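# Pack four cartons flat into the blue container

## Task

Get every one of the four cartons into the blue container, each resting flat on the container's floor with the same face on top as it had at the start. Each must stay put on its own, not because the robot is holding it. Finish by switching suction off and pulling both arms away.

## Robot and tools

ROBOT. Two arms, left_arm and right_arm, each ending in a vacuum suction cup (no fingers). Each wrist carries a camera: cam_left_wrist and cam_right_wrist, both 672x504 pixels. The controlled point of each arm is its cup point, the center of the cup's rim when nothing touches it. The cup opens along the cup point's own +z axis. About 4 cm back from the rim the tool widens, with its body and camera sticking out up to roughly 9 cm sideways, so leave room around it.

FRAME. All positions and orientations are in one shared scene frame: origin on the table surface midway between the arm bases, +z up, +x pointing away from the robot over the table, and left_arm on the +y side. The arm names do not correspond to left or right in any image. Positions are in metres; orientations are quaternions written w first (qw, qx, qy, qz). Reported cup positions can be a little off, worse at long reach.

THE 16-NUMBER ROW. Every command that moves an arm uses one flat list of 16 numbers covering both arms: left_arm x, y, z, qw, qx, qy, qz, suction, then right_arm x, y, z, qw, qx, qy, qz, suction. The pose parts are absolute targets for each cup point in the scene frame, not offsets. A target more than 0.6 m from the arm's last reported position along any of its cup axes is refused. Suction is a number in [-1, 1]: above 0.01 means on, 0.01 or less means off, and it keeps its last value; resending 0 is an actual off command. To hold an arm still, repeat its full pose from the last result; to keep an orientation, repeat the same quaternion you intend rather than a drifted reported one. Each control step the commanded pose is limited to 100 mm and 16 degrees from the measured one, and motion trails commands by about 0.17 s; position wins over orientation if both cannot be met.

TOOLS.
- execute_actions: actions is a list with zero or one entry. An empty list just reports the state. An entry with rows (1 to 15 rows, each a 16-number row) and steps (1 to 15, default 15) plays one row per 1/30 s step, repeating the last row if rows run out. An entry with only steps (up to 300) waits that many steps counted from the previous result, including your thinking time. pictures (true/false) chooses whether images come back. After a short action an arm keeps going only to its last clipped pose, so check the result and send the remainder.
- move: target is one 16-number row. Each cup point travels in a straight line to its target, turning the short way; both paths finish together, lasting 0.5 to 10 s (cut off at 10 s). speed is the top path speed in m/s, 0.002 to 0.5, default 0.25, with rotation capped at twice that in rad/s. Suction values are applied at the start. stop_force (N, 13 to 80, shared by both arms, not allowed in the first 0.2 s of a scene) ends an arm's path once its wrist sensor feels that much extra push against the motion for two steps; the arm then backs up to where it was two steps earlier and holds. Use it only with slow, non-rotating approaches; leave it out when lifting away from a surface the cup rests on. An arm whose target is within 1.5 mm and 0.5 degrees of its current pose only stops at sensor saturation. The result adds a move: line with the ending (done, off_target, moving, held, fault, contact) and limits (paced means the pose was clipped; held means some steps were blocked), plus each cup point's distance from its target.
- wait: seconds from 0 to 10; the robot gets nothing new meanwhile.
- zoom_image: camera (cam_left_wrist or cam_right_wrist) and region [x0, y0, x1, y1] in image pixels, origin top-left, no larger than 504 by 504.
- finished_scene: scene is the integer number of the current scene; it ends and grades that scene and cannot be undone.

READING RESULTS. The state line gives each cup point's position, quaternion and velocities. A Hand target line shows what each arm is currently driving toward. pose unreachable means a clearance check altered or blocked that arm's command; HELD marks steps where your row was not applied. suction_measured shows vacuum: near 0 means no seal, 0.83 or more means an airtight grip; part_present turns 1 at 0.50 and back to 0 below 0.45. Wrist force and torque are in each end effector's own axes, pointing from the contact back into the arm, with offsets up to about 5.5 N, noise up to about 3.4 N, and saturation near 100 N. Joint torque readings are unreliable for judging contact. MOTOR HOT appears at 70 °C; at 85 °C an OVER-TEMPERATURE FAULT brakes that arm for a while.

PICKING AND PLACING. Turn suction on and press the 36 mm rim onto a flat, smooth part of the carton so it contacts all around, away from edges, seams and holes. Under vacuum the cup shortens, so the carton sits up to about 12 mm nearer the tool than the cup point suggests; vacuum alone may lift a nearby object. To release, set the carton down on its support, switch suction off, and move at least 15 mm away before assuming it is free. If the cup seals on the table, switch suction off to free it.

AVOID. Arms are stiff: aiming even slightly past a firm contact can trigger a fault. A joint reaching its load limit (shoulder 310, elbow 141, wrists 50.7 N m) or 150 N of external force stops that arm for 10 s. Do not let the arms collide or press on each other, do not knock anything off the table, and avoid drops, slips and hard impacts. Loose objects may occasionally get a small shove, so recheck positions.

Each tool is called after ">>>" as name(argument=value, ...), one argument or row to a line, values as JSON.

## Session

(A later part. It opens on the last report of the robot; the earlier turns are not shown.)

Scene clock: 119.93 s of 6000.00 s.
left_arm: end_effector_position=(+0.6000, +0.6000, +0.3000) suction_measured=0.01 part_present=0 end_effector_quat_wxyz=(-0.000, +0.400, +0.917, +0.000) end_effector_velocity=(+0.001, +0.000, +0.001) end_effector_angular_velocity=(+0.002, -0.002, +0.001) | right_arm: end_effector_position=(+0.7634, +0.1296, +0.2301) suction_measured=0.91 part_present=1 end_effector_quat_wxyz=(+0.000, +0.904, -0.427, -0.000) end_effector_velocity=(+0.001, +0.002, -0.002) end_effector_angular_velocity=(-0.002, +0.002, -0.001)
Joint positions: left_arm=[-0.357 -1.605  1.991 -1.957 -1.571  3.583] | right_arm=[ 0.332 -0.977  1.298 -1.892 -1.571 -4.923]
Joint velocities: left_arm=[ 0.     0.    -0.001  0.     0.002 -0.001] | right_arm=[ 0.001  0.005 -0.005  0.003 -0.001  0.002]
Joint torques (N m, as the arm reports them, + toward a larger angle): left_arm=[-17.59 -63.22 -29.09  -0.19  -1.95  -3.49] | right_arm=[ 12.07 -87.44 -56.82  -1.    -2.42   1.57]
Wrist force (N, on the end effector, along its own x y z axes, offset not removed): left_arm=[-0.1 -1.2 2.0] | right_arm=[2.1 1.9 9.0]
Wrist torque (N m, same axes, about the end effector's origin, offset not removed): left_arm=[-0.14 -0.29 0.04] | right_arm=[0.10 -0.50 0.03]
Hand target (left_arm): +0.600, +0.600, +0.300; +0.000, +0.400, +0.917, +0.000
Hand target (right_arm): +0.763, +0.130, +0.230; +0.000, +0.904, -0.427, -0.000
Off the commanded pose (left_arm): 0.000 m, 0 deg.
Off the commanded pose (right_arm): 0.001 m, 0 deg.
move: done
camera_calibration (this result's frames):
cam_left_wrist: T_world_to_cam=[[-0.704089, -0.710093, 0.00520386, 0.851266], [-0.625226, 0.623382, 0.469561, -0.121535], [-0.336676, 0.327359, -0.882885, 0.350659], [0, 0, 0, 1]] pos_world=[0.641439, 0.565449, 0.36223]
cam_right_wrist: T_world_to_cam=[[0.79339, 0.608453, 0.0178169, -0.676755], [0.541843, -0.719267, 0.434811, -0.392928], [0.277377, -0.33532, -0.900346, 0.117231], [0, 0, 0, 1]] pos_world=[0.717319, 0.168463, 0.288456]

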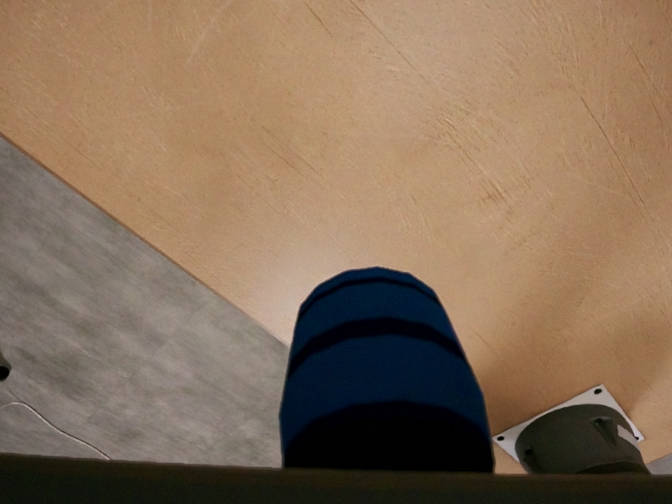

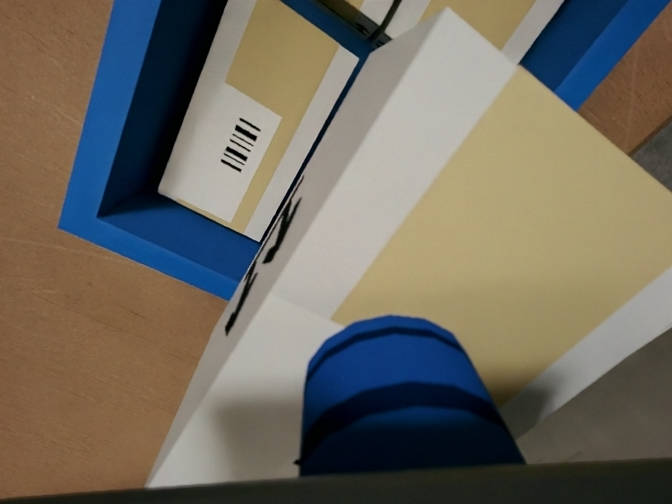

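>>> move(
  target=[0.6,0.6,0.3,0,0.4,0.917,0,0,0.766,0.139,0.155,0,-0.904,0.427,0,1],
  speed=0.05,
)

>>> move(
  target=[0.6,0.6,0.3,0,0.4,0.917,0,0,0.766,0.139,0.11,0,-0.904,0.427,0,1],
  speed=0.015,
  stop_force=13,
)

Scene clock: 138.73 s of 6000.00 s.
left_arm: end_effector_position=(+0.6000, +0.6000, +0.3000) suction_measured=0.01 part_present=0 end_effector_quat_wxyz=(-0.000, +0.400, +0.917, -0.000) end_effector_velocity=(+0.000, +0.001, -0.000) end_effector_angular_velocity=(+0.003, -0.001, +0.000) | right_arm: end_effector_position=(+0.7660, +0.1390, +0.1553) suction_measured=0.91 part_present=1 end_effector_quat_wxyz=(+0.000, +0.904, -0.427, -0.000) end_effector_velocity=(-0.000, +0.001, -0.003) end_effector_angular_velocity=(+0.000, -0.000, +0.000)
Joint positions: left_arm=[-0.357 -1.605  1.991 -1.957 -1.571  3.583] | right_arm=[ 0.339 -0.918  1.342 -1.994 -1.571 -4.916]
Joint velocities: left_arm=[ 0.     0.     0.     0.     0.003 -0.   ] | right_arm=[ 0.001  0.002  0.001 -0.004  0.     0.   ]
Joint torques (N m, as the arm reports them, + toward a larger angle): left_arm=[-17.34 -61.4  -29.65  -0.21  -1.96  -3.52] | right_arm=[  9.96 -90.   -39.88  -8.12  -1.87   1.91]
Wrist force (N, on the end effector, along its own x y z axes, offset not removed): left_arm=[-2.2 3.0 3.4] | right_arm=[-0.6 3.8 7.4]
Wrist torque (N m, same axes, about the end effector's origin, offset not removed): left_arm=[0.52 0.40 0.21] | right_arm=[0.33 -0.05 0.09]
Hand target (left_arm): +0.600, +0.600, +0.300; +0.000, +0.400, +0.917, -0.000
Hand target (right_arm): +0.766, +0.139, +0.155; +0.000, +0.904, -0.427, -0.000
Off the commanded pose (left_arm): 0.000 m, 0 deg.
Off the commanded pose (right_arm): 0.000 m, 0 deg.
After step 90, 13.90 s passed at rest.
move: done
camera_calibration (this result's frames):
cam_left_wrist: T_world_to_cam=[[-0.704089, -0.710092, 0.00520449, 0.851265], [-0.625226, 0.623382, 0.469561, -0.121536], [-0.336676, 0.327359, -0.882885, 0.350659], [0, 0, 0, 1]] pos_world=[0.641438, 0.565449, 0.36223]
cam_right_wrist: T_world_to_cam=[[0.793386, 0.60845, 0.0180997, -0.68321], [0.541722, -0.719314, 0.434884, -0.35499], [0.277625, -0.335226, -0.900304, 0.0521071], [0, 0, 0, 1]] pos_world=[0.71989, 0.177817, 0.213658]

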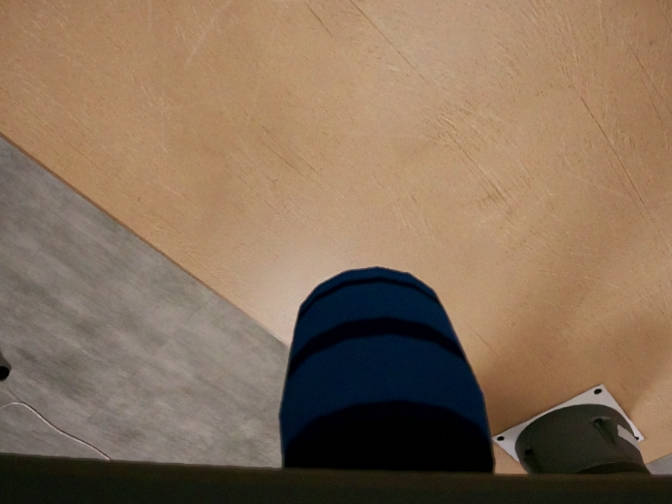

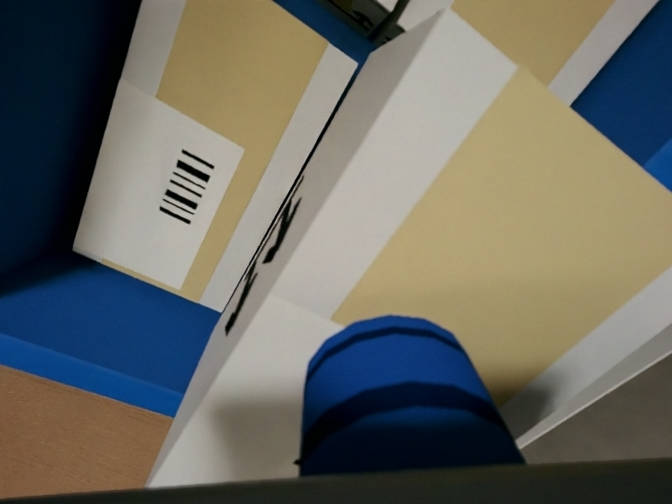

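Scene clock: 140.30 s of 6000.00 s.
left_arm: end_effector_position=(+0.6000, +0.6000, +0.3000) suction_measured=0.01 part_present=0 end_effector_quat_wxyz=(-0.000, +0.400, +0.917, -0.000) end_effector_velocity=(-0.000, -0.000, -0.000) end_effector_angular_velocity=(-0.000, +0.000, -0.001) | right_arm: end_effector_position=(+0.7661, +0.1390, +0.1376) suction_measured=0.91 part_present=1 end_effector_quat_wxyz=(-0.000, +0.904, -0.427, +0.000) end_effector_velocity=(-0.001, -0.001, +0.004) end_effector_angular_velocity=(-0.002, +0.003, -0.001)
Joint positions: left_arm=[-0.357 -1.605  1.991 -1.957 -1.571  3.583] | right_arm=[ 0.339 -0.906  1.354 -2.019 -1.571 -4.916]
Joint velocities: left_arm=[-0.  0.  0. -0. -0.  0.] | right_arm=[-0.001 -0.003 -0.002  0.009  0.     0.   ]
Joint torques (N m, as the arm reports them, + toward a larger angle): left_arm=[-18.66 -62.02 -30.31  -0.16  -1.81  -3.45] | right_arm=[  8.49 -91.7  -30.98   4.96  -1.47   0.89]
Wrist force (N, on the end effector, along its own x y z axes, offset not removed): left_arm=[-7.0 -1.4 0.6] | right_arm=[0.5 -10.0 -17.6]
Wrist torque (N m, same axes, about the end effector's origin, offset not removed): left_arm=[-0.04 1.08 -0.02] | right_arm=[-0.08 -0.39 0.19]
Hand target (left_arm): +0.600, +0.600, +0.300; +0.000, +0.400, +0.917, +0.000
Hand target (right_arm): +0.766, +0.139, +0.138; -0.000, +0.904, -0.427, +0.000
Off the commanded pose (left_arm): 0.000 m, 0 deg.
Off the commanded pose (right_arm): 0.028 m, 0 deg.
move: contact (right_arm)
camera_calibration (this result's frames):
cam_left_wrist: T_world_to_cam=[[-0.704089, -0.710092, 0.00520452, 0.851265], [-0.625226, 0.623382, 0.469561, -0.121536], [-0.336676, 0.327359, -0.882885, 0.35066], [0, 0, 0, 1]] pos_world=[0.641438, 0.565449, 0.36223]
cam_right_wrist: T_world_to_cam=[[0.793382, 0.608448, 0.0183538, -0.683004], [0.541623, -0.719366, 0.434921, -0.347231], [0.27783, -0.335118, -0.900281, 0.036017], [0, 0, 0, 1]] pos_world=[0.719945, 0.177856, 0.195979]

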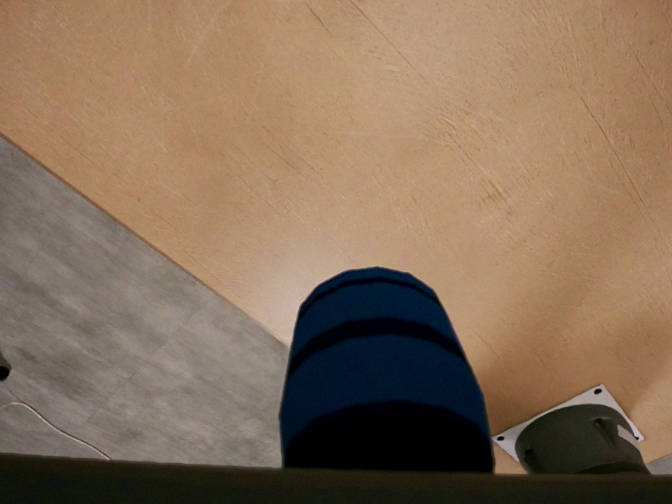

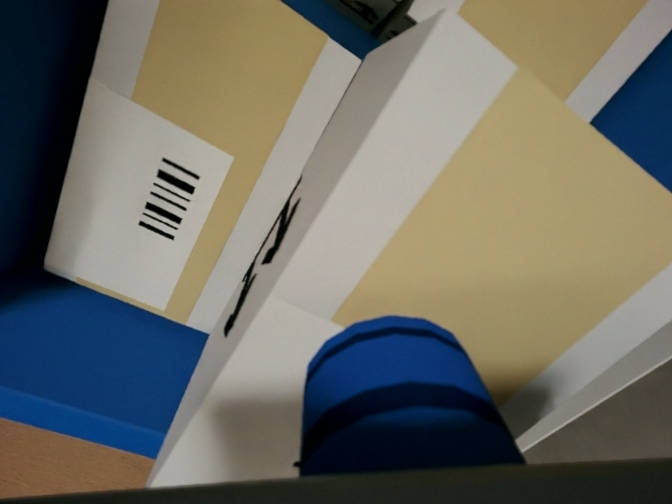

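>>> move(
  target=[0.6,0.6,0.3,0,0.4,0.917,0,0,0.766,0.139,0.15,0,-0.904,0.427,0,1],
  speed=0.03,
)

>>> move(
  target=[0.6,0.6,0.3,0,0.4,0.917,0,0,0.768,0.128,0.15,0,-0.904,0.427,0,1],
  speed=0.02,
)

>>> move(
  target=[0.6,0.6,0.3,0,0.4,0.917,0,0,0.768,0.128,0.115,0,-0.904,0.427,0,1],
  speed=0.01,
  stop_force=13,
)

Scene clock: 152.37 s of 6000.00 s.
left_arm: end_effector_position=(+0.6000, +0.6000, +0.3000) suction_measured=0.01 part_present=0 end_effector_quat_wxyz=(-0.000, +0.400, +0.917, -0.000) end_effector_velocity=(-0.000, -0.001, -0.000) end_effector_angular_velocity=(-0.003, +0.001, +0.000) | right_arm: end_effector_position=(+0.7660, +0.1390, +0.1497) suction_measured=0.91 part_present=1 end_effector_quat_wxyz=(-0.000, +0.904, -0.427, +0.000) end_effector_velocity=(+0.000, -0.000, +0.002) end_effector_angular_velocity=(-0.001, +0.000, -0.000)
Joint positions: left_arm=[-0.357 -1.605  1.991 -1.957 -1.571  3.583] | right_arm=[ 0.339 -0.915  1.346 -2.002 -1.571 -4.916]
Joint velocities: left_arm=[-0.     0.     0.     0.    -0.003 -0.   ] | right_arm=[-0.    -0.001 -0.001  0.003 -0.     0.   ]
Joint torques (N m, as the arm reports them, + toward a larger angle): left_arm=[-18.2  -62.7  -31.73  -0.22  -1.78  -3.38] | right_arm=[   9.05 -118.3   -55.27   -1.11   -0.78    1.29]
Wrist force (N, on the end effector, along its own x y z axes, offset not removed): left_arm=[-2.4 1.0 -2.0] | right_arm=[0.9 1.2 5.7]
Wrist torque (N m, same axes, about the end effector's origin, offset not removed): left_arm=[0.13 0.34 0.00] | right_arm=[0.03 -0.39 0.15]
Hand target (left_arm): +0.600, +0.600, +0.300; +0.000, +0.400, +0.917, +0.000
Hand target (right_arm): +0.766, +0.139, +0.150; -0.000, +0.904, -0.427, +0.000
Off the commanded pose (left_arm): 0.000 m, 0 deg.
Off the commanded pose (right_arm): 0.000 m, 0 deg.
After step 90, 8.27 s passed at rest.
move: done
camera_calibration (this result's frames):
cam_left_wrist: T_world_to_cam=[[-0.704089, -0.710093, 0.00520447, 0.851265], [-0.625226, 0.623382, 0.469561, -0.121536], [-0.336676, 0.327359, -0.882885, 0.35066], [0, 0, 0, 1]] pos_world=[0.641438, 0.565449, 0.36223]
cam_right_wrist: T_world_to_cam=[[0.793386, 0.608449, 0.01812, -0.683074], [0.541714, -0.719318, 0.434887, -0.352568], [0.277641, -0.335217, -0.900303, 0.0471262], [0, 0, 0, 1]] pos_world=[0.719849, 0.177805, 0.208132]

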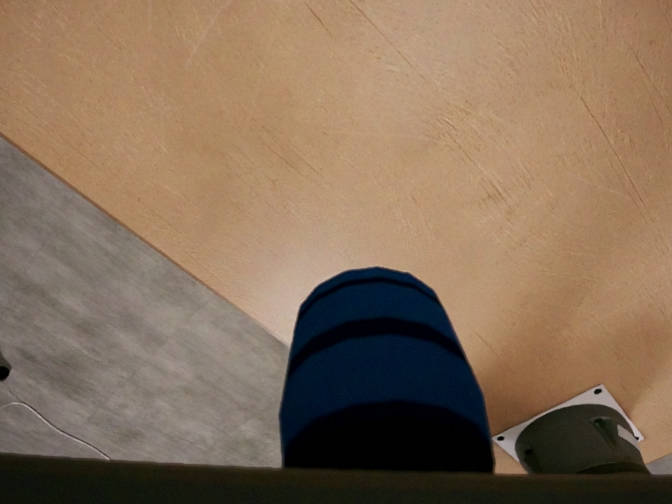

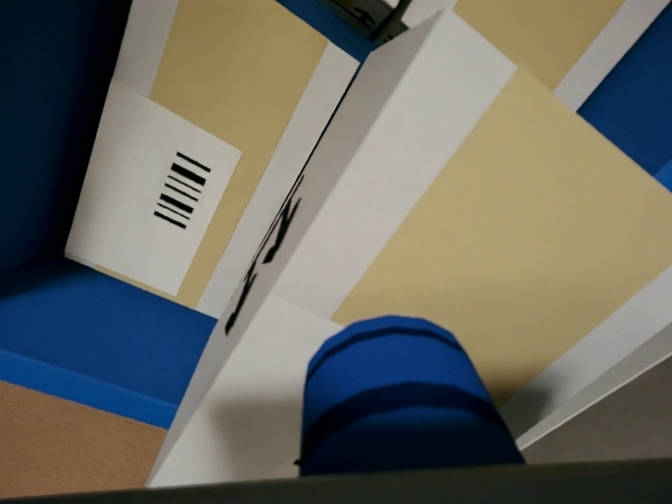

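Scene clock: 153.20 s of 6000.00 s.
left_arm: end_effector_position=(+0.6000, +0.6000, +0.3000) suction_measured=0.01 part_present=0 end_effector_quat_wxyz=(-0.000, +0.400, +0.917, -0.000) end_effector_velocity=(+0.000, -0.000, +0.000) end_effector_angular_velocity=(-0.000, -0.000, +0.000) | right_arm: end_effector_position=(+0.7680, +0.1283, +0.1500) suction_measured=0.91 part_present=1 end_effector_quat_wxyz=(-0.000, +0.904, -0.427, +0.000) end_effector_velocity=(+0.000, -0.003, -0.002) end_effector_angular_velocity=(-0.002, +0.002, +0.000)
Joint positions: left_arm=[-0.357 -1.605  1.991 -1.957 -1.571  3.583] | right_arm=[ 0.329 -0.922  1.359 -2.007 -1.571 -4.926]
Joint velocities: left_arm=[-0. -0. -0.  0. -0. -0.] | right_arm=[-0.003 -0.     0.003 -0.    -0.    -0.003]
Joint torques (N m, as the arm reports them, + toward a larger angle): left_arm=[-16.7  -62.89 -31.61  -0.25  -1.92  -3.39] | right_arm=[  -9.97 -119.11  -38.52   -7.62   -0.85   -2.13]
Wrist force (N, on the end effector, along its own x y z axes, offset not removed): left_arm=[-2.3 2.0 3.0] | right_arm=[-2.4 -0.3 6.8]
Wrist torque (N m, same axes, about the end effector's origin, offset not removed): left_arm=[0.35 0.42 0.23] | right_arm=[0.13 -0.62 0.06]
Hand target (left_arm): +0.600, +0.600, +0.300; +0.000, +0.400, +0.917, +0.000
Hand target (right_arm): +0.768, +0.128, +0.150; -0.000, +0.904, -0.427, +0.000
Off the commanded pose (left_arm): 0.000 m, 0 deg.
Off the commanded pose (right_arm): 0.000 m, 0 deg.
move: done
camera_calibration (this result's frames):
cam_left_wrist: T_world_to_cam=[[-0.704089, -0.710092, 0.00520453, 0.851265], [-0.625226, 0.623382, 0.469561, -0.121536], [-0.336676, 0.327359, -0.882885, 0.35066], [0, 0, 0, 1]] pos_world=[0.641438, 0.565449, 0.36223]
cam_right_wrist: T_world_to_cam=[[0.793374, 0.608464, 0.0181422, -0.678144], [0.541719, -0.719313, 0.434891, -0.361434], [0.277665, -0.335203, -0.9003, 0.043212], [0, 0, 0, 1]] pos_world=[0.721819, 0.167127, 0.208391]

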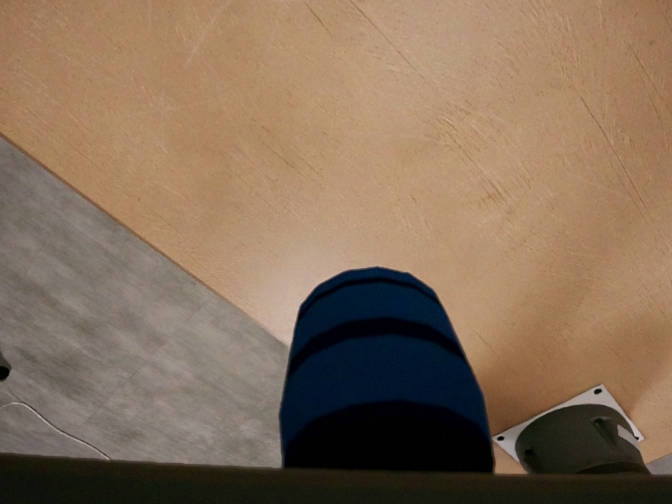

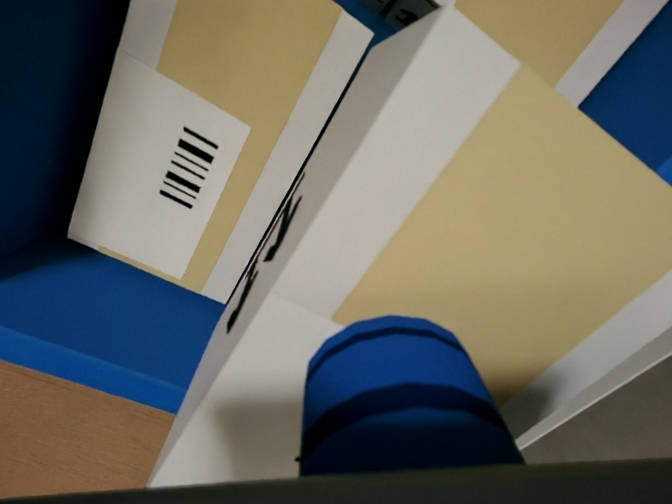

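Scene clock: 156.93 s of 6000.00 s.
left_arm: end_effector_position=(+0.6000, +0.6000, +0.3000) suction_measured=0.01 part_present=0 end_effector_quat_wxyz=(-0.000, +0.400, +0.917, -0.000) end_effector_velocity=(+0.000, +0.000, -0.000) end_effector_angular_velocity=(+0.001, -0.000, -0.001) | right_arm: end_effector_position=(+0.7680, +0.1280, +0.1153) suction_measured=0.91 part_present=1 end_effector_quat_wxyz=(+0.000, +0.904, -0.427, +0.000) end_effector_velocity=(+0.001, -0.001, -0.001) end_effector_angular_velocity=(+0.000, -0.002, -0.001)
Joint positions: left_arm=[-0.357 -1.605  1.991 -1.957 -1.571  3.583] | right_arm=[ 0.329 -0.897  1.382 -2.056 -1.571 -4.927]
Joint velocities: left_arm=[ 0.    -0.     0.     0.     0.001  0.001] | right_arm=[-0.001  0.     0.002 -0.003 -0.001 -0.   ]
Joint torques (N m, as the arm reports them, + toward a larger angle): left_arm=[-16.43 -62.32 -32.35  -0.24  -1.75  -3.4 ] | right_arm=[-12.88 -89.52 -38.02  -7.55   0.36  -1.98]
Wrist force (N, on the end effector, along its own x y z axes, offset not removed): left_arm=[-9.7 -4.1 -1.1] | right_arm=[-3.7 -1.1 5.2]
Wrist torque (N m, same axes, about the end effector's origin, offset not removed): left_arm=[-0.38 1.51 0.01] | right_arm=[0.13 -0.36 0.06]
Hand target (left_arm): +0.600, +0.600, +0.300; +0.000, +0.400, +0.917, +0.000
Hand target (right_arm): +0.768, +0.128, +0.115; +0.000, +0.904, -0.427, -0.000
Off the commanded pose (left_arm): 0.000 m, 0 deg.
Off the commanded pose (right_arm): 0.000 m, 0 deg.
move: done
camera_calibration (this result's frames):
cam_left_wrist: T_world_to_cam=[[-0.704089, -0.710092, 0.00520454, 0.851265], [-0.625226, 0.623382, 0.469561, -0.121536], [-0.336676, 0.327359, -0.882885, 0.35066], [0, 0, 0, 1]] pos_world=[0.641438, 0.565449, 0.36223]
cam_right_wrist: T_world_to_cam=[[0.793384, 0.608452, 0.0181104, -0.677389], [0.541721, -0.719314, 0.434886, -0.346563], [0.277634, -0.33522, -0.900304, 0.0118331], [0, 0, 0, 1]] pos_world=[0.721884, 0.166838, 0.173636]

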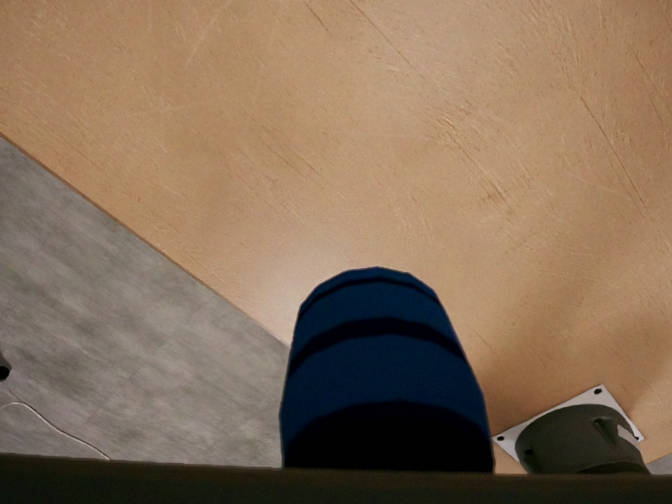

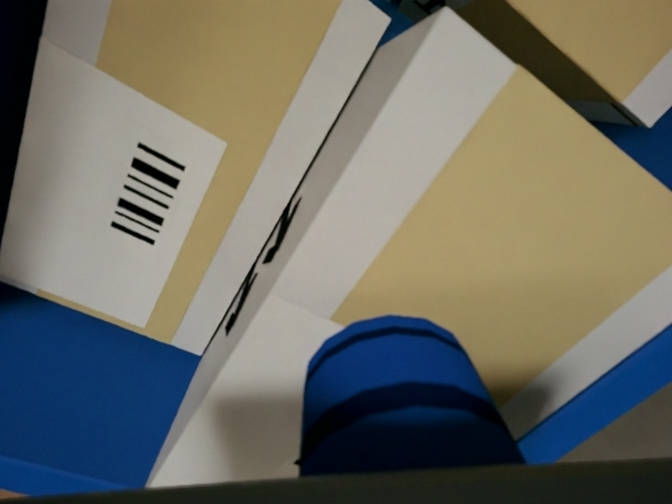

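In the slot. Continue down to floor.

>>> move(
  target=[0.6,0.6,0.3,0,0.4,0.917,0,0,0.768,0.128,0.06,0,-0.904,0.427,0,1],
  speed=0.012,
  stop_force=13,
)

Scene clock: 164.10 s of 6000.00 s.
left_arm: end_effector_position=(+0.6000, +0.6000, +0.3000) suction_measured=0.01 part_present=0 end_effector_quat_wxyz=(-0.000, +0.400, +0.917, -0.000) end_effector_velocity=(+0.000, -0.000, +0.000) end_effector_angular_velocity=(-0.001, -0.000, +0.001) | right_arm: end_effector_position=(+0.7680, +0.1280, +0.0862) suction_measured=0.91 part_present=1 end_effector_quat_wxyz=(+0.000, +0.904, -0.427, -0.000) end_effector_velocity=(-0.001, +0.000, +0.005) end_effector_angular_velocity=(-0.001, +0.001, +0.001)
Joint positions: left_arm=[-0.357 -1.605  1.991 -1.957 -1.571  3.583] | right_arm=[ 0.329 -0.874  1.399 -2.096 -1.571 -4.927]
Joint velocities: left_arm=[ 0.    -0.    -0.    -0.    -0.001 -0.001] | right_arm=[ 0.001 -0.004 -0.002  0.008 -0.     0.   ]
Joint torques (N m, as the arm reports them, + toward a larger angle): left_arm=[-16.45 -61.54 -33.88  -0.1   -1.9   -3.55] | right_arm=[  -3.42 -111.71  -46.4    -0.38   -2.83   -1.53]
Wrist force (N, on the end effector, along its own x y z axes, offset not removed): left_arm=[-5.7 -4.2 -0.2] | right_arm=[-0.6 2.2 0.1]
Wrist torque (N m, same axes, about the end effector's origin, offset not removed): left_arm=[-0.45 0.84 0.13] | right_arm=[0.42 -0.49 0.08]
Hand target (left_arm): +0.600, +0.600, +0.300; +0.000, +0.400, +0.917, +0.000
Hand target (right_arm): +0.768, +0.128, +0.087; -0.000, +0.904, -0.427, +0.000
Off the commanded pose (left_arm): 0.000 m, 0 deg.
Off the commanded pose (right_arm): 0.026 m, 0 deg.
After step 90, 1.40 s passed at rest.
move: contact (right_arm)
camera_calibration (this result's frames):
cam_left_wrist: T_world_to_cam=[[-0.704089, -0.710093, 0.00520458, 0.851265], [-0.625226, 0.623382, 0.469561, -0.121535], [-0.336676, 0.327359, -0.882885, 0.35066], [0, 0, 0, 1]] pos_world=[0.641438, 0.565449, 0.36223]
cam_right_wrist: T_world_to_cam=[[0.793396, 0.608439, 0.0180189, -0.676829], [0.541774, -0.719342, 0.434774, -0.333955], [0.277495, -0.335186, -0.900359, -0.0141761], [0, 0, 0, 1]] pos_world=[0.721855, 0.16683, 0.144627]

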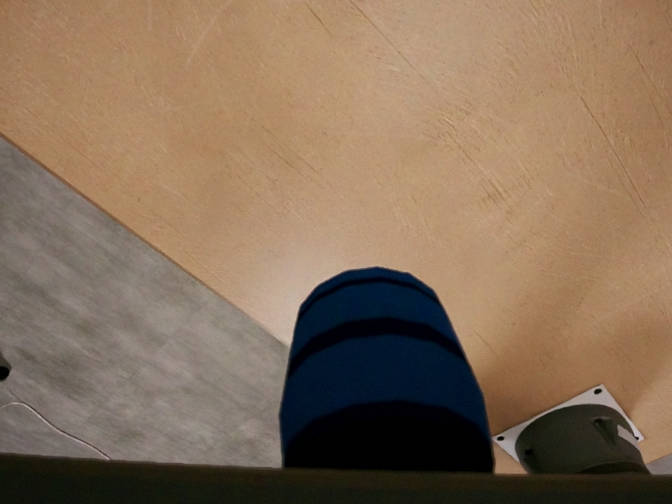

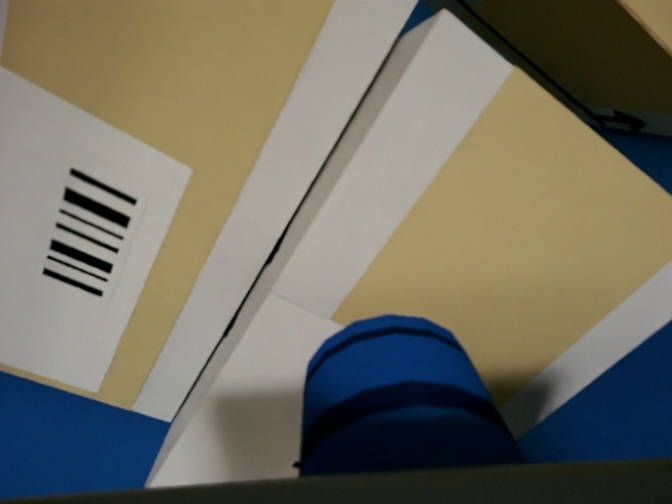

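>>> move(
  target=[0.6,0.6,0.3,0,0.4,0.917,0,0,0.768,0.128,0.092,0,-0.904,0.427,0,1],
  speed=0.02,
)

>>> move(
  target=[0.6,0.6,0.3,0,0.4,0.917,0,0,0.7665,0.142,0.092,0,-0.904,0.427,0,1],
  speed=0.004,
  stop_force=13,
)

Scene clock: 177.93 s of 6000.00 s.
left_arm: end_effector_position=(+0.6000, +0.6000, +0.3000) suction_measured=0.01 part_present=0 end_effector_quat_wxyz=(-0.000, +0.400, +0.917, -0.000) end_effector_velocity=(-0.000, +0.000, -0.001) end_effector_angular_velocity=(-0.000, +0.001, -0.000) | right_arm: end_effector_position=(+0.7680, +0.1280, +0.0917) suction_measured=0.91 part_present=1 end_effector_quat_wxyz=(-0.000, +0.904, -0.427, +0.000) end_effector_velocity=(+0.000, -0.000, +0.005) end_effector_angular_velocity=(+0.001, -0.002, -0.000)
Joint positions: left_arm=[-0.357 -1.605  1.991 -1.957 -1.571  3.583] | right_arm=[ 0.329 -0.878  1.396 -2.089 -1.571 -4.927]
Joint velocities: left_arm=[ 0.     0.     0.001  0.    -0.001  0.   ] | right_arm=[-0.    -0.004 -0.001  0.003  0.    -0.   ]
Joint torques (N m, as the arm reports them, + toward a larger angle): left_arm=[-17.33 -60.85 -34.46  -0.42  -1.61  -3.22] | right_arm=[  -1.53 -117.54  -52.37   -0.72    0.78   -1.99]
Wrist force (N, on the end effector, along its own x y z axes, offset not removed): left_arm=[-5.5 0.6 3.2] | right_arm=[0.4 2.0 7.9]
Wrist torque (N m, same axes, about the end effector's origin, offset not removed): left_arm=[0.24 0.73 0.10] | right_arm=[0.08 -0.26 0.08]
Hand target (left_arm): +0.600, +0.600, +0.300; +0.000, +0.400, +0.917, +0.000
Hand target (right_arm): +0.768, +0.128, +0.092; -0.000, +0.904, -0.427, +0.000
Off the commanded pose (left_arm): 0.000 m, 0 deg.
Off the commanded pose (right_arm): 0.000 m, 0 deg.
After step 90, 10.13 s passed at rest.
move: done
camera_calibration (this result's frames):
cam_left_wrist: T_world_to_cam=[[-0.704089, -0.710093, 0.00520451, 0.851265], [-0.625226, 0.623382, 0.469561, -0.121535], [-0.336676, 0.327359, -0.882885, 0.35066], [0, 0, 0, 1]] pos_world=[0.641438, 0.565449, 0.36223]
cam_right_wrist: T_world_to_cam=[[0.793393, 0.60844, 0.0181316, -0.676935], [0.541705, -0.719332, 0.434876, -0.336332], [0.277639, -0.335206, -0.900308, -0.00933774], [0, 0, 0, 1]] pos_world=[0.721861, 0.16681, 0.15013]

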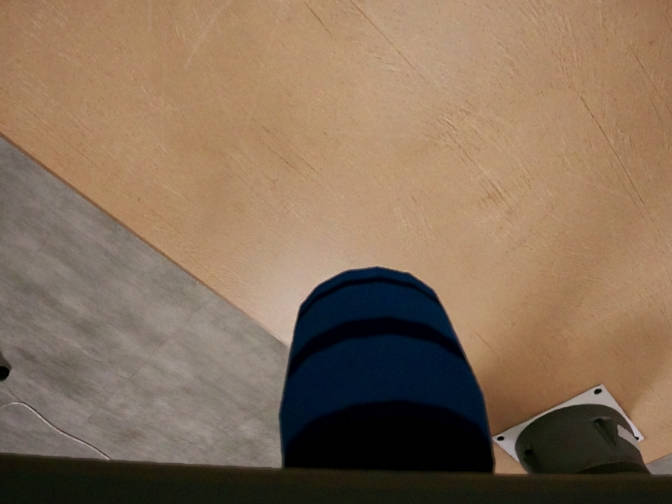

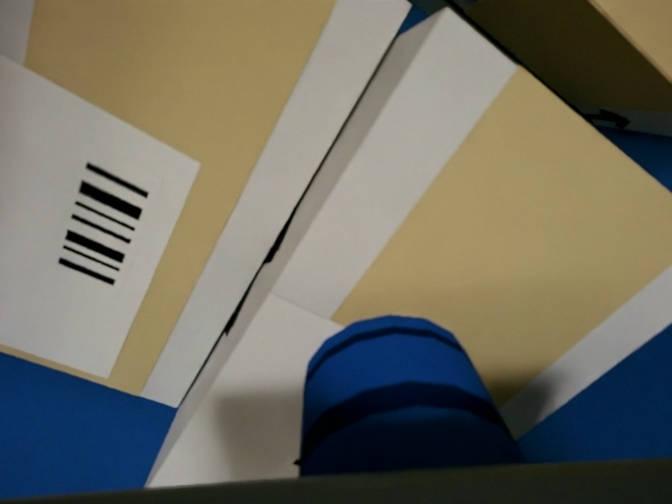

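Scene clock: 181.67 s of 6000.00 s.
left_arm: end_effector_position=(+0.6000, +0.6000, +0.3000) suction_measured=0.01 part_present=0 end_effector_quat_wxyz=(-0.000, +0.400, +0.917, -0.000) end_effector_velocity=(+0.000, +0.000, -0.000) end_effector_angular_velocity=(+0.001, -0.000, -0.001) | right_arm: end_effector_position=(+0.7665, +0.1419, +0.0920) suction_measured=0.91 part_present=1 end_effector_quat_wxyz=(+0.000, +0.904, -0.427, -0.000) end_effector_velocity=(-0.000, +0.001, -0.000) end_effector_angular_velocity=(-0.000, +0.000, +0.000)
Joint positions: left_arm=[-0.357 -1.605  1.991 -1.957 -1.571  3.583] | right_arm=[ 0.342 -0.868  1.377 -2.08  -1.571 -4.914]
Joint velocities: left_arm=[ 0.     0.     0.    -0.     0.001  0.001] | right_arm=[ 0.001  0.001 -0.001  0.001 -0.     0.001]
Joint torques (N m, as the arm reports them, + toward a larger angle): left_arm=[-17.14 -59.87 -35.84  -0.23  -1.68  -3.21] | right_arm=[ 14.04 -91.13 -52.1   -1.02  -0.12   1.97]
Wrist force (N, on the end effector, along its own x y z axes, offset not removed): left_arm=[-0.2 -2.0 1.1] | right_arm=[2.4 1.3 6.9]
Wrist torque (N m, same axes, about the end effector's origin, offset not removed): left_arm=[-0.30 -0.22 0.15] | right_arm=[0.01 -0.63 0.07]
Hand target (left_arm): +0.600, +0.600, +0.300; +0.000, +0.400, +0.917, +0.000
Hand target (right_arm): +0.766, +0.142, +0.092; +0.000, +0.904, -0.427, -0.000
Off the commanded pose (left_arm): 0.000 m, 0 deg.
Off the commanded pose (right_arm): 0.000 m, 0 deg.
move: done
camera_calibration (this result's frames):
cam_left_wrist: T_world_to_cam=[[-0.704089, -0.710093, 0.00520448, 0.851265], [-0.625226, 0.623382, 0.469561, -0.121535], [-0.336676, 0.327359, -0.882885, 0.35066], [0, 0, 0, 1]] pos_world=[0.641438, 0.565449, 0.36223]
cam_right_wrist: T_world_to_cam=[[0.793386, 0.60845, 0.018097, -0.684176], [0.541728, -0.719318, 0.434871, -0.325636], [0.277615, -0.335217, -0.900311, -0.00400287], [0, 0, 0, 1]] pos_world=[0.720332, 0.180709, 0.150387]

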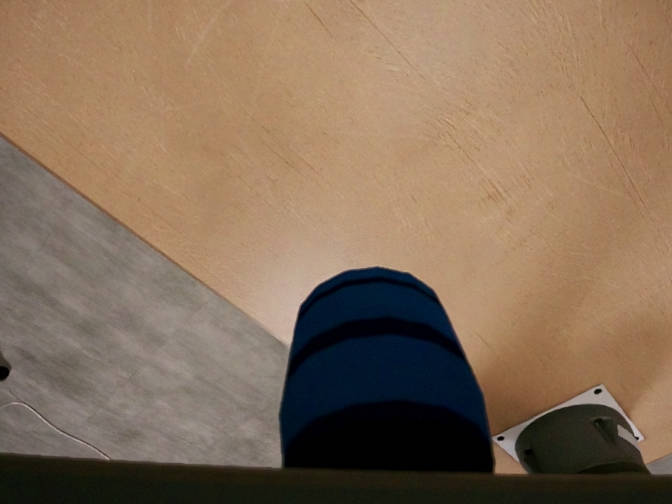

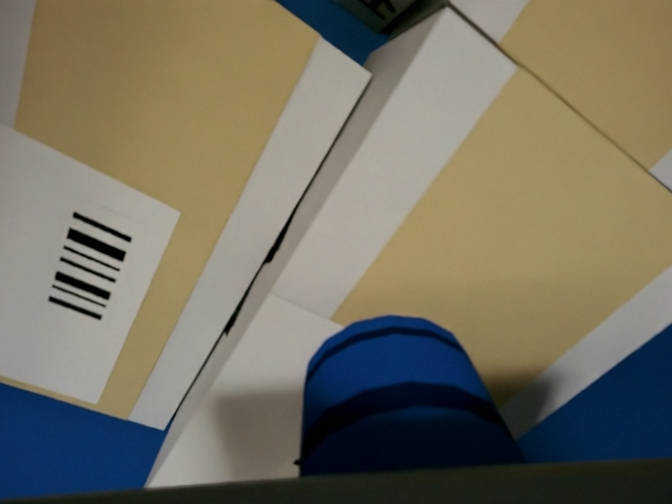

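>>> move(
  target=[0.6,0.6,0.3,0,0.4,0.917,0,0,0.767,0.136,0.092,0,-0.904,0.427,0,1],
  speed=0.01,
)

>>> move(
  target=[0.6,0.6,0.3,0,0.4,0.917,0,0,0.767,0.136,0.065,0,-0.904,0.427,0,1],
  speed=0.006,
  stop_force=13,
)

Scene clock: 187.63 s of 6000.00 s.
left_arm: end_effector_position=(+0.6000, +0.6000, +0.3000) suction_measured=0.01 part_present=0 end_effector_quat_wxyz=(-0.000, +0.400, +0.917, -0.000) end_effector_velocity=(-0.000, +0.000, -0.000) end_effector_angular_velocity=(+0.000, +0.000, +0.001) | right_arm: end_effector_position=(+0.7670, +0.1363, +0.0920) suction_measured=0.91 part_present=1 end_effector_quat_wxyz=(+0.000, +0.904, -0.427, -0.000) end_effector_velocity=(-0.000, -0.001, +0.000) end_effector_angular_velocity=(+0.001, +0.000, +0.001)
Joint positions: left_arm=[-0.357 -1.605  1.991 -1.957 -1.571  3.583] | right_arm=[ 0.337 -0.872  1.385 -2.083 -1.571 -4.919]
Joint velocities: left_arm=[-0.    -0.     0.    -0.     0.    -0.002] | right_arm=[-0.001 -0.002  0.003 -0.001  0.001 -0.002]
Joint torques (N m, as the arm reports them, + toward a larger angle): left_arm=[-17.99 -60.71 -36.34  -0.24  -1.57  -3.28] | right_arm=[  -6.55 -119.8   -39.51   -7.79   -1.93   -1.39]
Wrist force (N, on the end effector, along its own x y z axes, offset not removed): left_arm=[-4.1 0.1 2.3] | right_arm=[-0.7 2.1 8.4]
Wrist torque (N m, same axes, about the end effector's origin, offset not removed): left_arm=[0.17 0.54 0.10] | right_arm=[0.10 -0.14 0.05]
Hand target (left_arm): +0.600, +0.600, +0.300; +0.000, +0.400, +0.917, +0.000
Hand target (right_arm): +0.767, +0.136, +0.092; -0.000, +0.904, -0.427, +0.000
Off the commanded pose (left_arm): 0.000 m, 0 deg.
Off the commanded pose (right_arm): 0.000 m, 0 deg.
After step 90, 2.13 s passed at rest.
move: done
camera_calibration (this result's frames):
cam_left_wrist: T_world_to_cam=[[-0.704089, -0.710093, 0.00520446, 0.851265], [-0.625226, 0.623382, 0.469561, -0.121535], [-0.336676, 0.327359, -0.882885, 0.35066], [0, 0, 0, 1]] pos_world=[0.641438, 0.565449, 0.36223]
cam_right_wrist: T_world_to_cam=[[0.793388, 0.608447, 0.0181103, -0.681158], [0.54172, -0.719323, 0.434873, -0.329957], [0.277624, -0.335212, -0.90031, -0.00604979], [0, 0, 0, 1]] pos_world=[0.720846, 0.175074, 0.150379]

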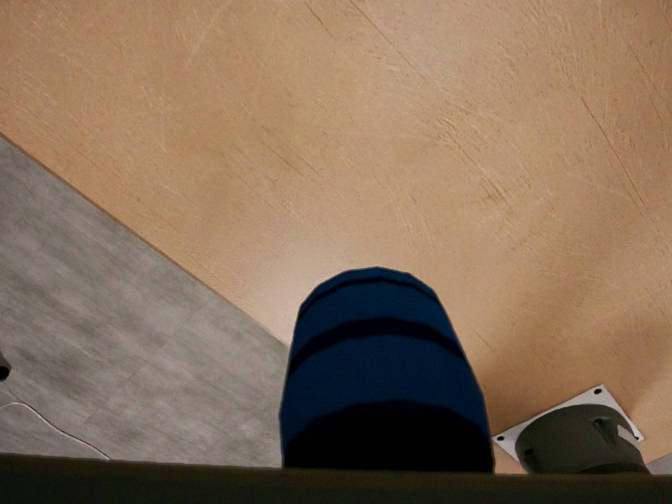

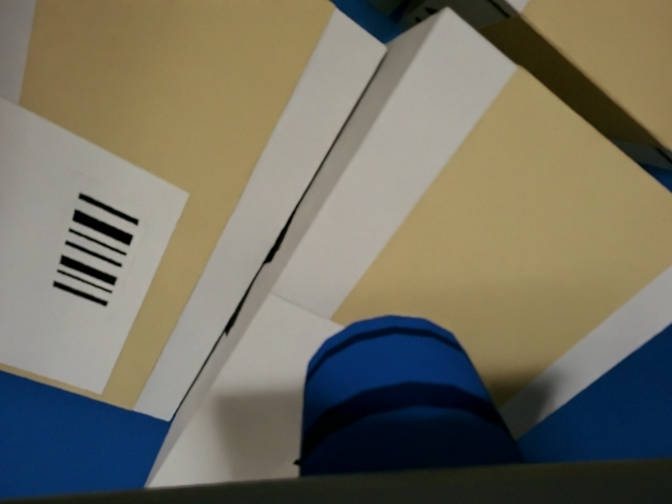

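Scene clock: 190.53 s of 6000.00 s.
left_arm: end_effector_position=(+0.6000, +0.6000, +0.3000) suction_measured=0.01 part_present=0 end_effector_quat_wxyz=(-0.000, +0.400, +0.917, -0.000) end_effector_velocity=(+0.000, +0.000, +0.000) end_effector_angular_velocity=(+0.001, -0.000, -0.001) | right_arm: end_effector_position=(+0.7671, +0.1362, +0.0770) suction_measured=0.91 part_present=1 end_effector_quat_wxyz=(-0.000, +0.904, -0.427, +0.000) end_effector_velocity=(-0.000, -0.001, +0.000) end_effector_angular_velocity=(-0.001, +0.002, -0.001)
Joint positions: left_arm=[-0.357 -1.605  1.991 -1.957 -1.571  3.583] | right_arm=[ 0.336 -0.86   1.393 -2.104 -1.571 -4.919]
Joint velocities: left_arm=[ 0.     0.    -0.     0.     0.001  0.001] | right_arm=[-0.001 -0.001 -0.     0.003 -0.    -0.   ]
Joint torques (N m, as the arm reports them, + toward a larger angle): left_arm=[-17.14 -59.4  -36.63  -0.38  -1.62  -3.05] | right_arm=[ -7.27 -90.53 -38.2   -0.4   -2.22  -2.03]
Wrist force (N, on the end effector, along its own x y z axes, offset not removed): left_arm=[0.1 -0.1 -0.6] | right_arm=[-2.4 13.8 -21.4]
Wrist torque (N m, same axes, about the end effector's origin, offset not removed): left_arm=[-0.08 -0.17 0.11] | right_arm=[0.51 -0.13 0.06]
Hand target (left_arm): +0.600, +0.600, +0.300; +0.000, +0.400, +0.917, +0.000
Hand target (right_arm): +0.767, +0.136, +0.077; -0.000, +0.904, -0.427, +0.000
Off the commanded pose (left_arm): 0.000 m, 0 deg.
Off the commanded pose (right_arm): 0.012 m, 0 deg.
move: contact (right_arm)
camera_calibration (this result's frames):
cam_left_wrist: T_world_to_cam=[[-0.704089, -0.710093, 0.00520451, 0.851265], [-0.625226, 0.623382, 0.469561, -0.121535], [-0.336676, 0.327359, -0.882885, 0.35066], [0, 0, 0, 1]] pos_world=[0.641438, 0.565449, 0.36223]
cam_right_wrist: T_world_to_cam=[[0.793375, 0.608456, 0.0183607, -0.680886], [0.54163, -0.719364, 0.434917, -0.323474], [0.277836, -0.335107, -0.900283, -0.0197802], [0, 0, 0, 1]] pos_world=[0.720897, 0.174966, 0.135378]

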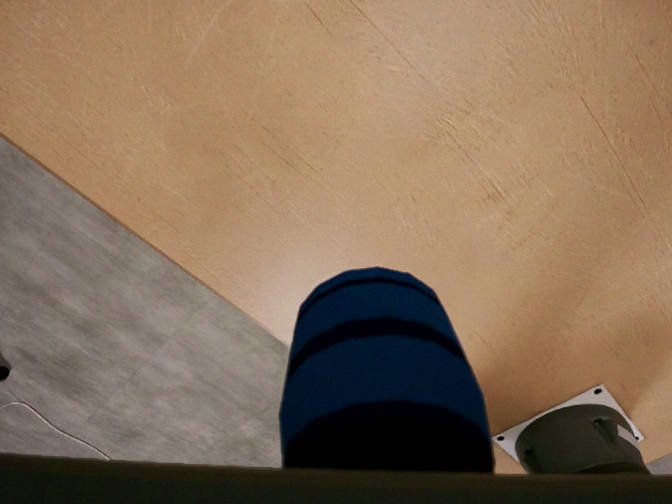

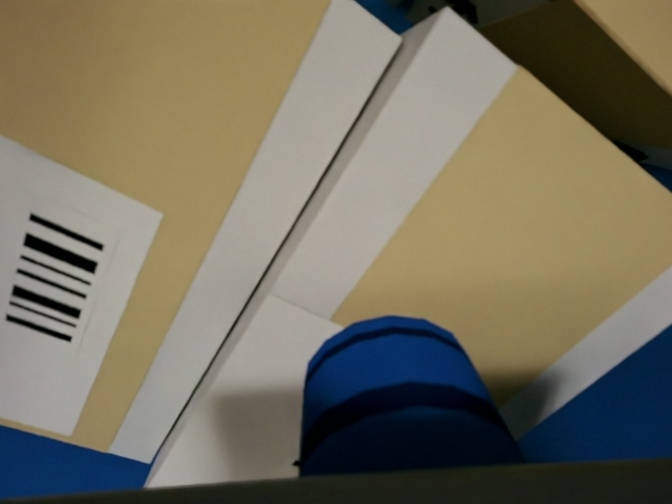

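>>> move(
  target=[0.6,0.6,0.3,0,0.4,0.917,0,0,0.767,0.1362,0.079,0,-0.904,0.427,0,1],
  speed=0.01,
)

>>> move(
  target=[0.6,0.6,0.3,0,0.4,0.917,0,0,0.765,0.137,0.3,0,-0.904,0.427,0,0],
  speed=0.1,
)

Scene clock: 196.73 s of 6000.00 s.
left_arm: end_effector_position=(+0.6000, +0.6000, +0.3000) suction_measured=0.01 part_present=0 end_effector_quat_wxyz=(-0.000, +0.400, +0.917, -0.000) end_effector_velocity=(-0.000, -0.000, -0.000) end_effector_angular_velocity=(-0.000, +0.001, +0.000) | right_arm: end_effector_position=(+0.7670, +0.1361, +0.0789) suction_measured=0.91 part_present=1 end_effector_quat_wxyz=(+0.000, +0.904, -0.427, -0.000) end_effector_velocity=(-0.000, +0.000, +0.002) end_effector_angular_velocity=(+0.001, -0.002, +0.000)
Joint positions: left_arm=[-0.357 -1.605  1.991 -1.957 -1.571  3.583] | right_arm=[ 0.336 -0.861  1.392 -2.101 -1.571 -4.919]
Joint velocities: left_arm=[-0.     0.     0.     0.    -0.001 -0.   ] | right_arm=[ 0.    -0.002 -0.     0.    -0.    -0.   ]
Joint torques (N m, as the arm reports them, + toward a larger angle): left_arm=[-17.08 -58.28 -38.48  -0.51  -1.73  -3.1 ] | right_arm=[   9.27 -119.96  -52.21   -0.88   -0.9     1.53]
Wrist force (N, on the end effector, along its own x y z axes, offset not removed): left_arm=[-1.6 0.5 -3.6] | right_arm=[0.3 4.1 9.0]
Wrist torque (N m, same axes, about the end effector's origin, offset not removed): left_arm=[0.09 0.07 0.33] | right_arm=[0.45 -0.26 0.08]
Hand target (left_arm): +0.600, +0.600, +0.300; +0.000, +0.400, +0.917, +0.000
Hand target (right_arm): +0.767, +0.136, +0.079; -0.000, +0.904, -0.427, +0.000
Off the commanded pose (left_arm): 0.000 m, 0 deg.
Off the commanded pose (right_arm): 0.000 m, 0 deg.
After step 90, 2.50 s passed at rest.
move: done
camera_calibration (this result's frames):
cam_left_wrist: T_world_to_cam=[[-0.704089, -0.710093, 0.00520457, 0.851265], [-0.625226, 0.623382, 0.469561, -0.121535], [-0.336676, 0.327359, -0.882885, 0.35066], [0, 0, 0, 1]] pos_world=[0.641438, 0.565449, 0.36223]
cam_right_wrist: T_world_to_cam=[[0.793424, 0.608401, 0.0181037, -0.680909], [0.541678, -0.719351, 0.434878, -0.32433], [0.277603, -0.335236, -0.900307, -0.0178741], [0, 0, 0, 1]] pos_world=[0.720894, 0.174966, 0.137279]

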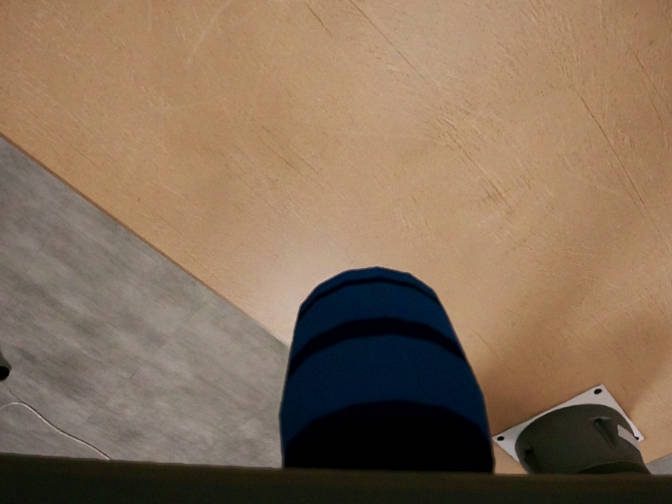

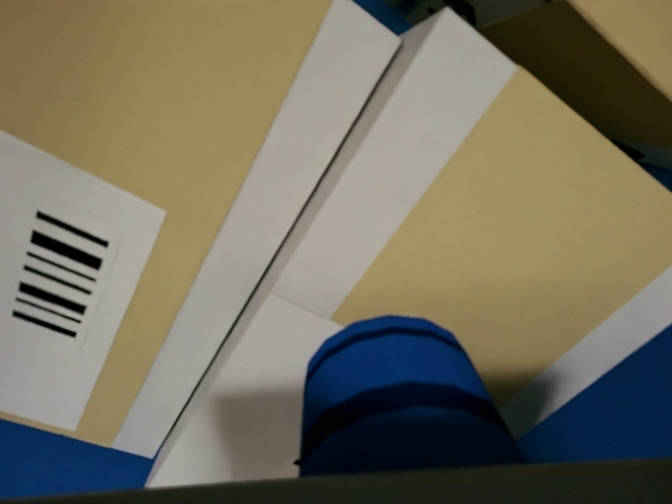

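Scene clock: 199.43 s of 6000.00 s.
left_arm: end_effector_position=(+0.6000, +0.6000, +0.3000) suction_measured=0.01 part_present=0 end_effector_quat_wxyz=(-0.000, +0.400, +0.917, +0.000) end_effector_velocity=(-0.000, +0.000, -0.001) end_effector_angular_velocity=(+0.001, +0.001, +0.001) | right_arm: end_effector_position=(+0.7648, +0.1369, +0.2998) suction_measured=0.00 part_present=0 end_effector_quat_wxyz=(-0.000, +0.904, -0.427, -0.000) end_effector_velocity=(-0.000, +0.001, +0.002) end_effector_angular_velocity=(+0.000, +0.001, +0.001)
Joint positions: left_arm=[-0.357 -1.605  1.991 -1.957 -1.571  3.583] | right_arm=[ 0.338 -0.999  1.208 -1.78  -1.571 -4.917]
Joint velocities: left_arm=[-0.     0.     0.001  0.     0.    -0.001] | right_arm=[ 0.001 -0.    -0.004  0.005  0.001  0.   ]
Joint torques (N m, as the arm reports them, + toward a larger angle): left_arm=[-17.39 -59.95 -38.54  -0.35  -1.79  -2.91] | right_arm=[  10.61 -112.31  -54.45   -0.27    1.49    1.82]
Wrist force (N, on the end effector, along its own x y z axes, offset not removed): left_arm=[1.0 0.1 1.2] | right_arm=[1.6 1.1 2.5]
Wrist torque (N m, same axes, about the end effector's origin, offset not removed): left_arm=[0.18 -0.32 0.07] | right_arm=[-0.04 -0.45 0.11]
Hand target (left_arm): +0.600, +0.600, +0.300; +0.000, +0.400, +0.917, +0.000
Hand target (right_arm): +0.765, +0.137, +0.300; -0.000, +0.904, -0.427, +0.000
Off the commanded pose (left_arm): 0.000 m, 0 deg.
Off the commanded pose (right_arm): 0.000 m, 0 deg.
move: done
camera_calibration (this result's frames):
cam_left_wrist: T_world_to_cam=[[-0.704089, -0.710093, 0.00520432, 0.851265], [-0.625226, 0.623381, 0.469561, -0.121535], [-0.336676, 0.327359, -0.882885, 0.35066], [0, 0, 0, 1]] pos_world=[0.641438, 0.565449, 0.36223]
cam_right_wrist: T_world_to_cam=[[0.793387, 0.608448, 0.0181324, -0.683567], [0.541718, -0.719334, 0.434856, -0.418651], [0.277631, -0.335186, -0.900317, 0.181822], [0, 0, 0, 1]] pos_world=[0.718645, 0.175709, 0.358145]

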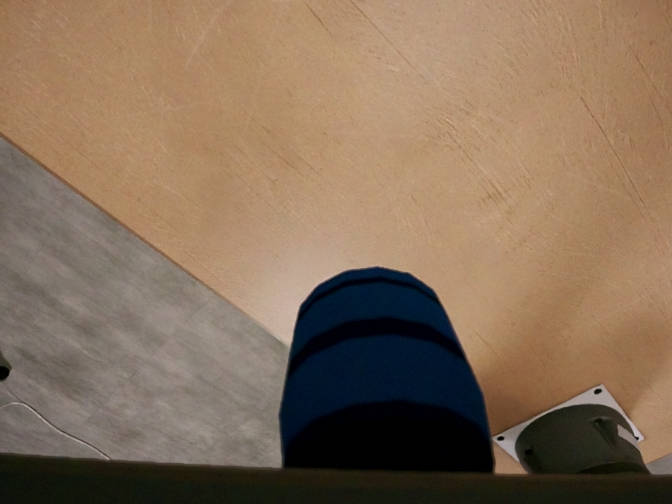

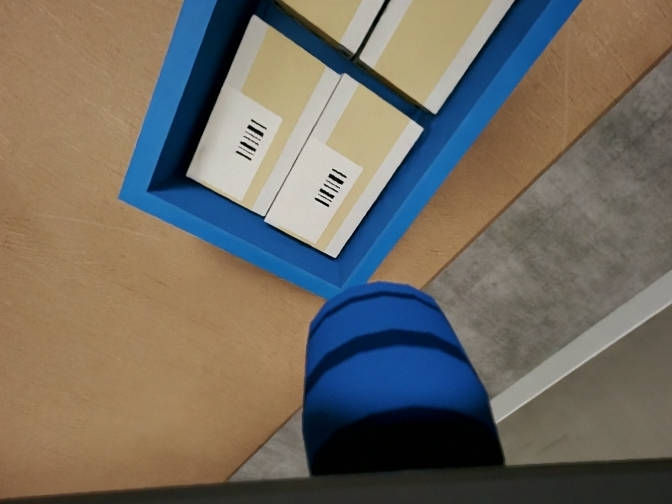

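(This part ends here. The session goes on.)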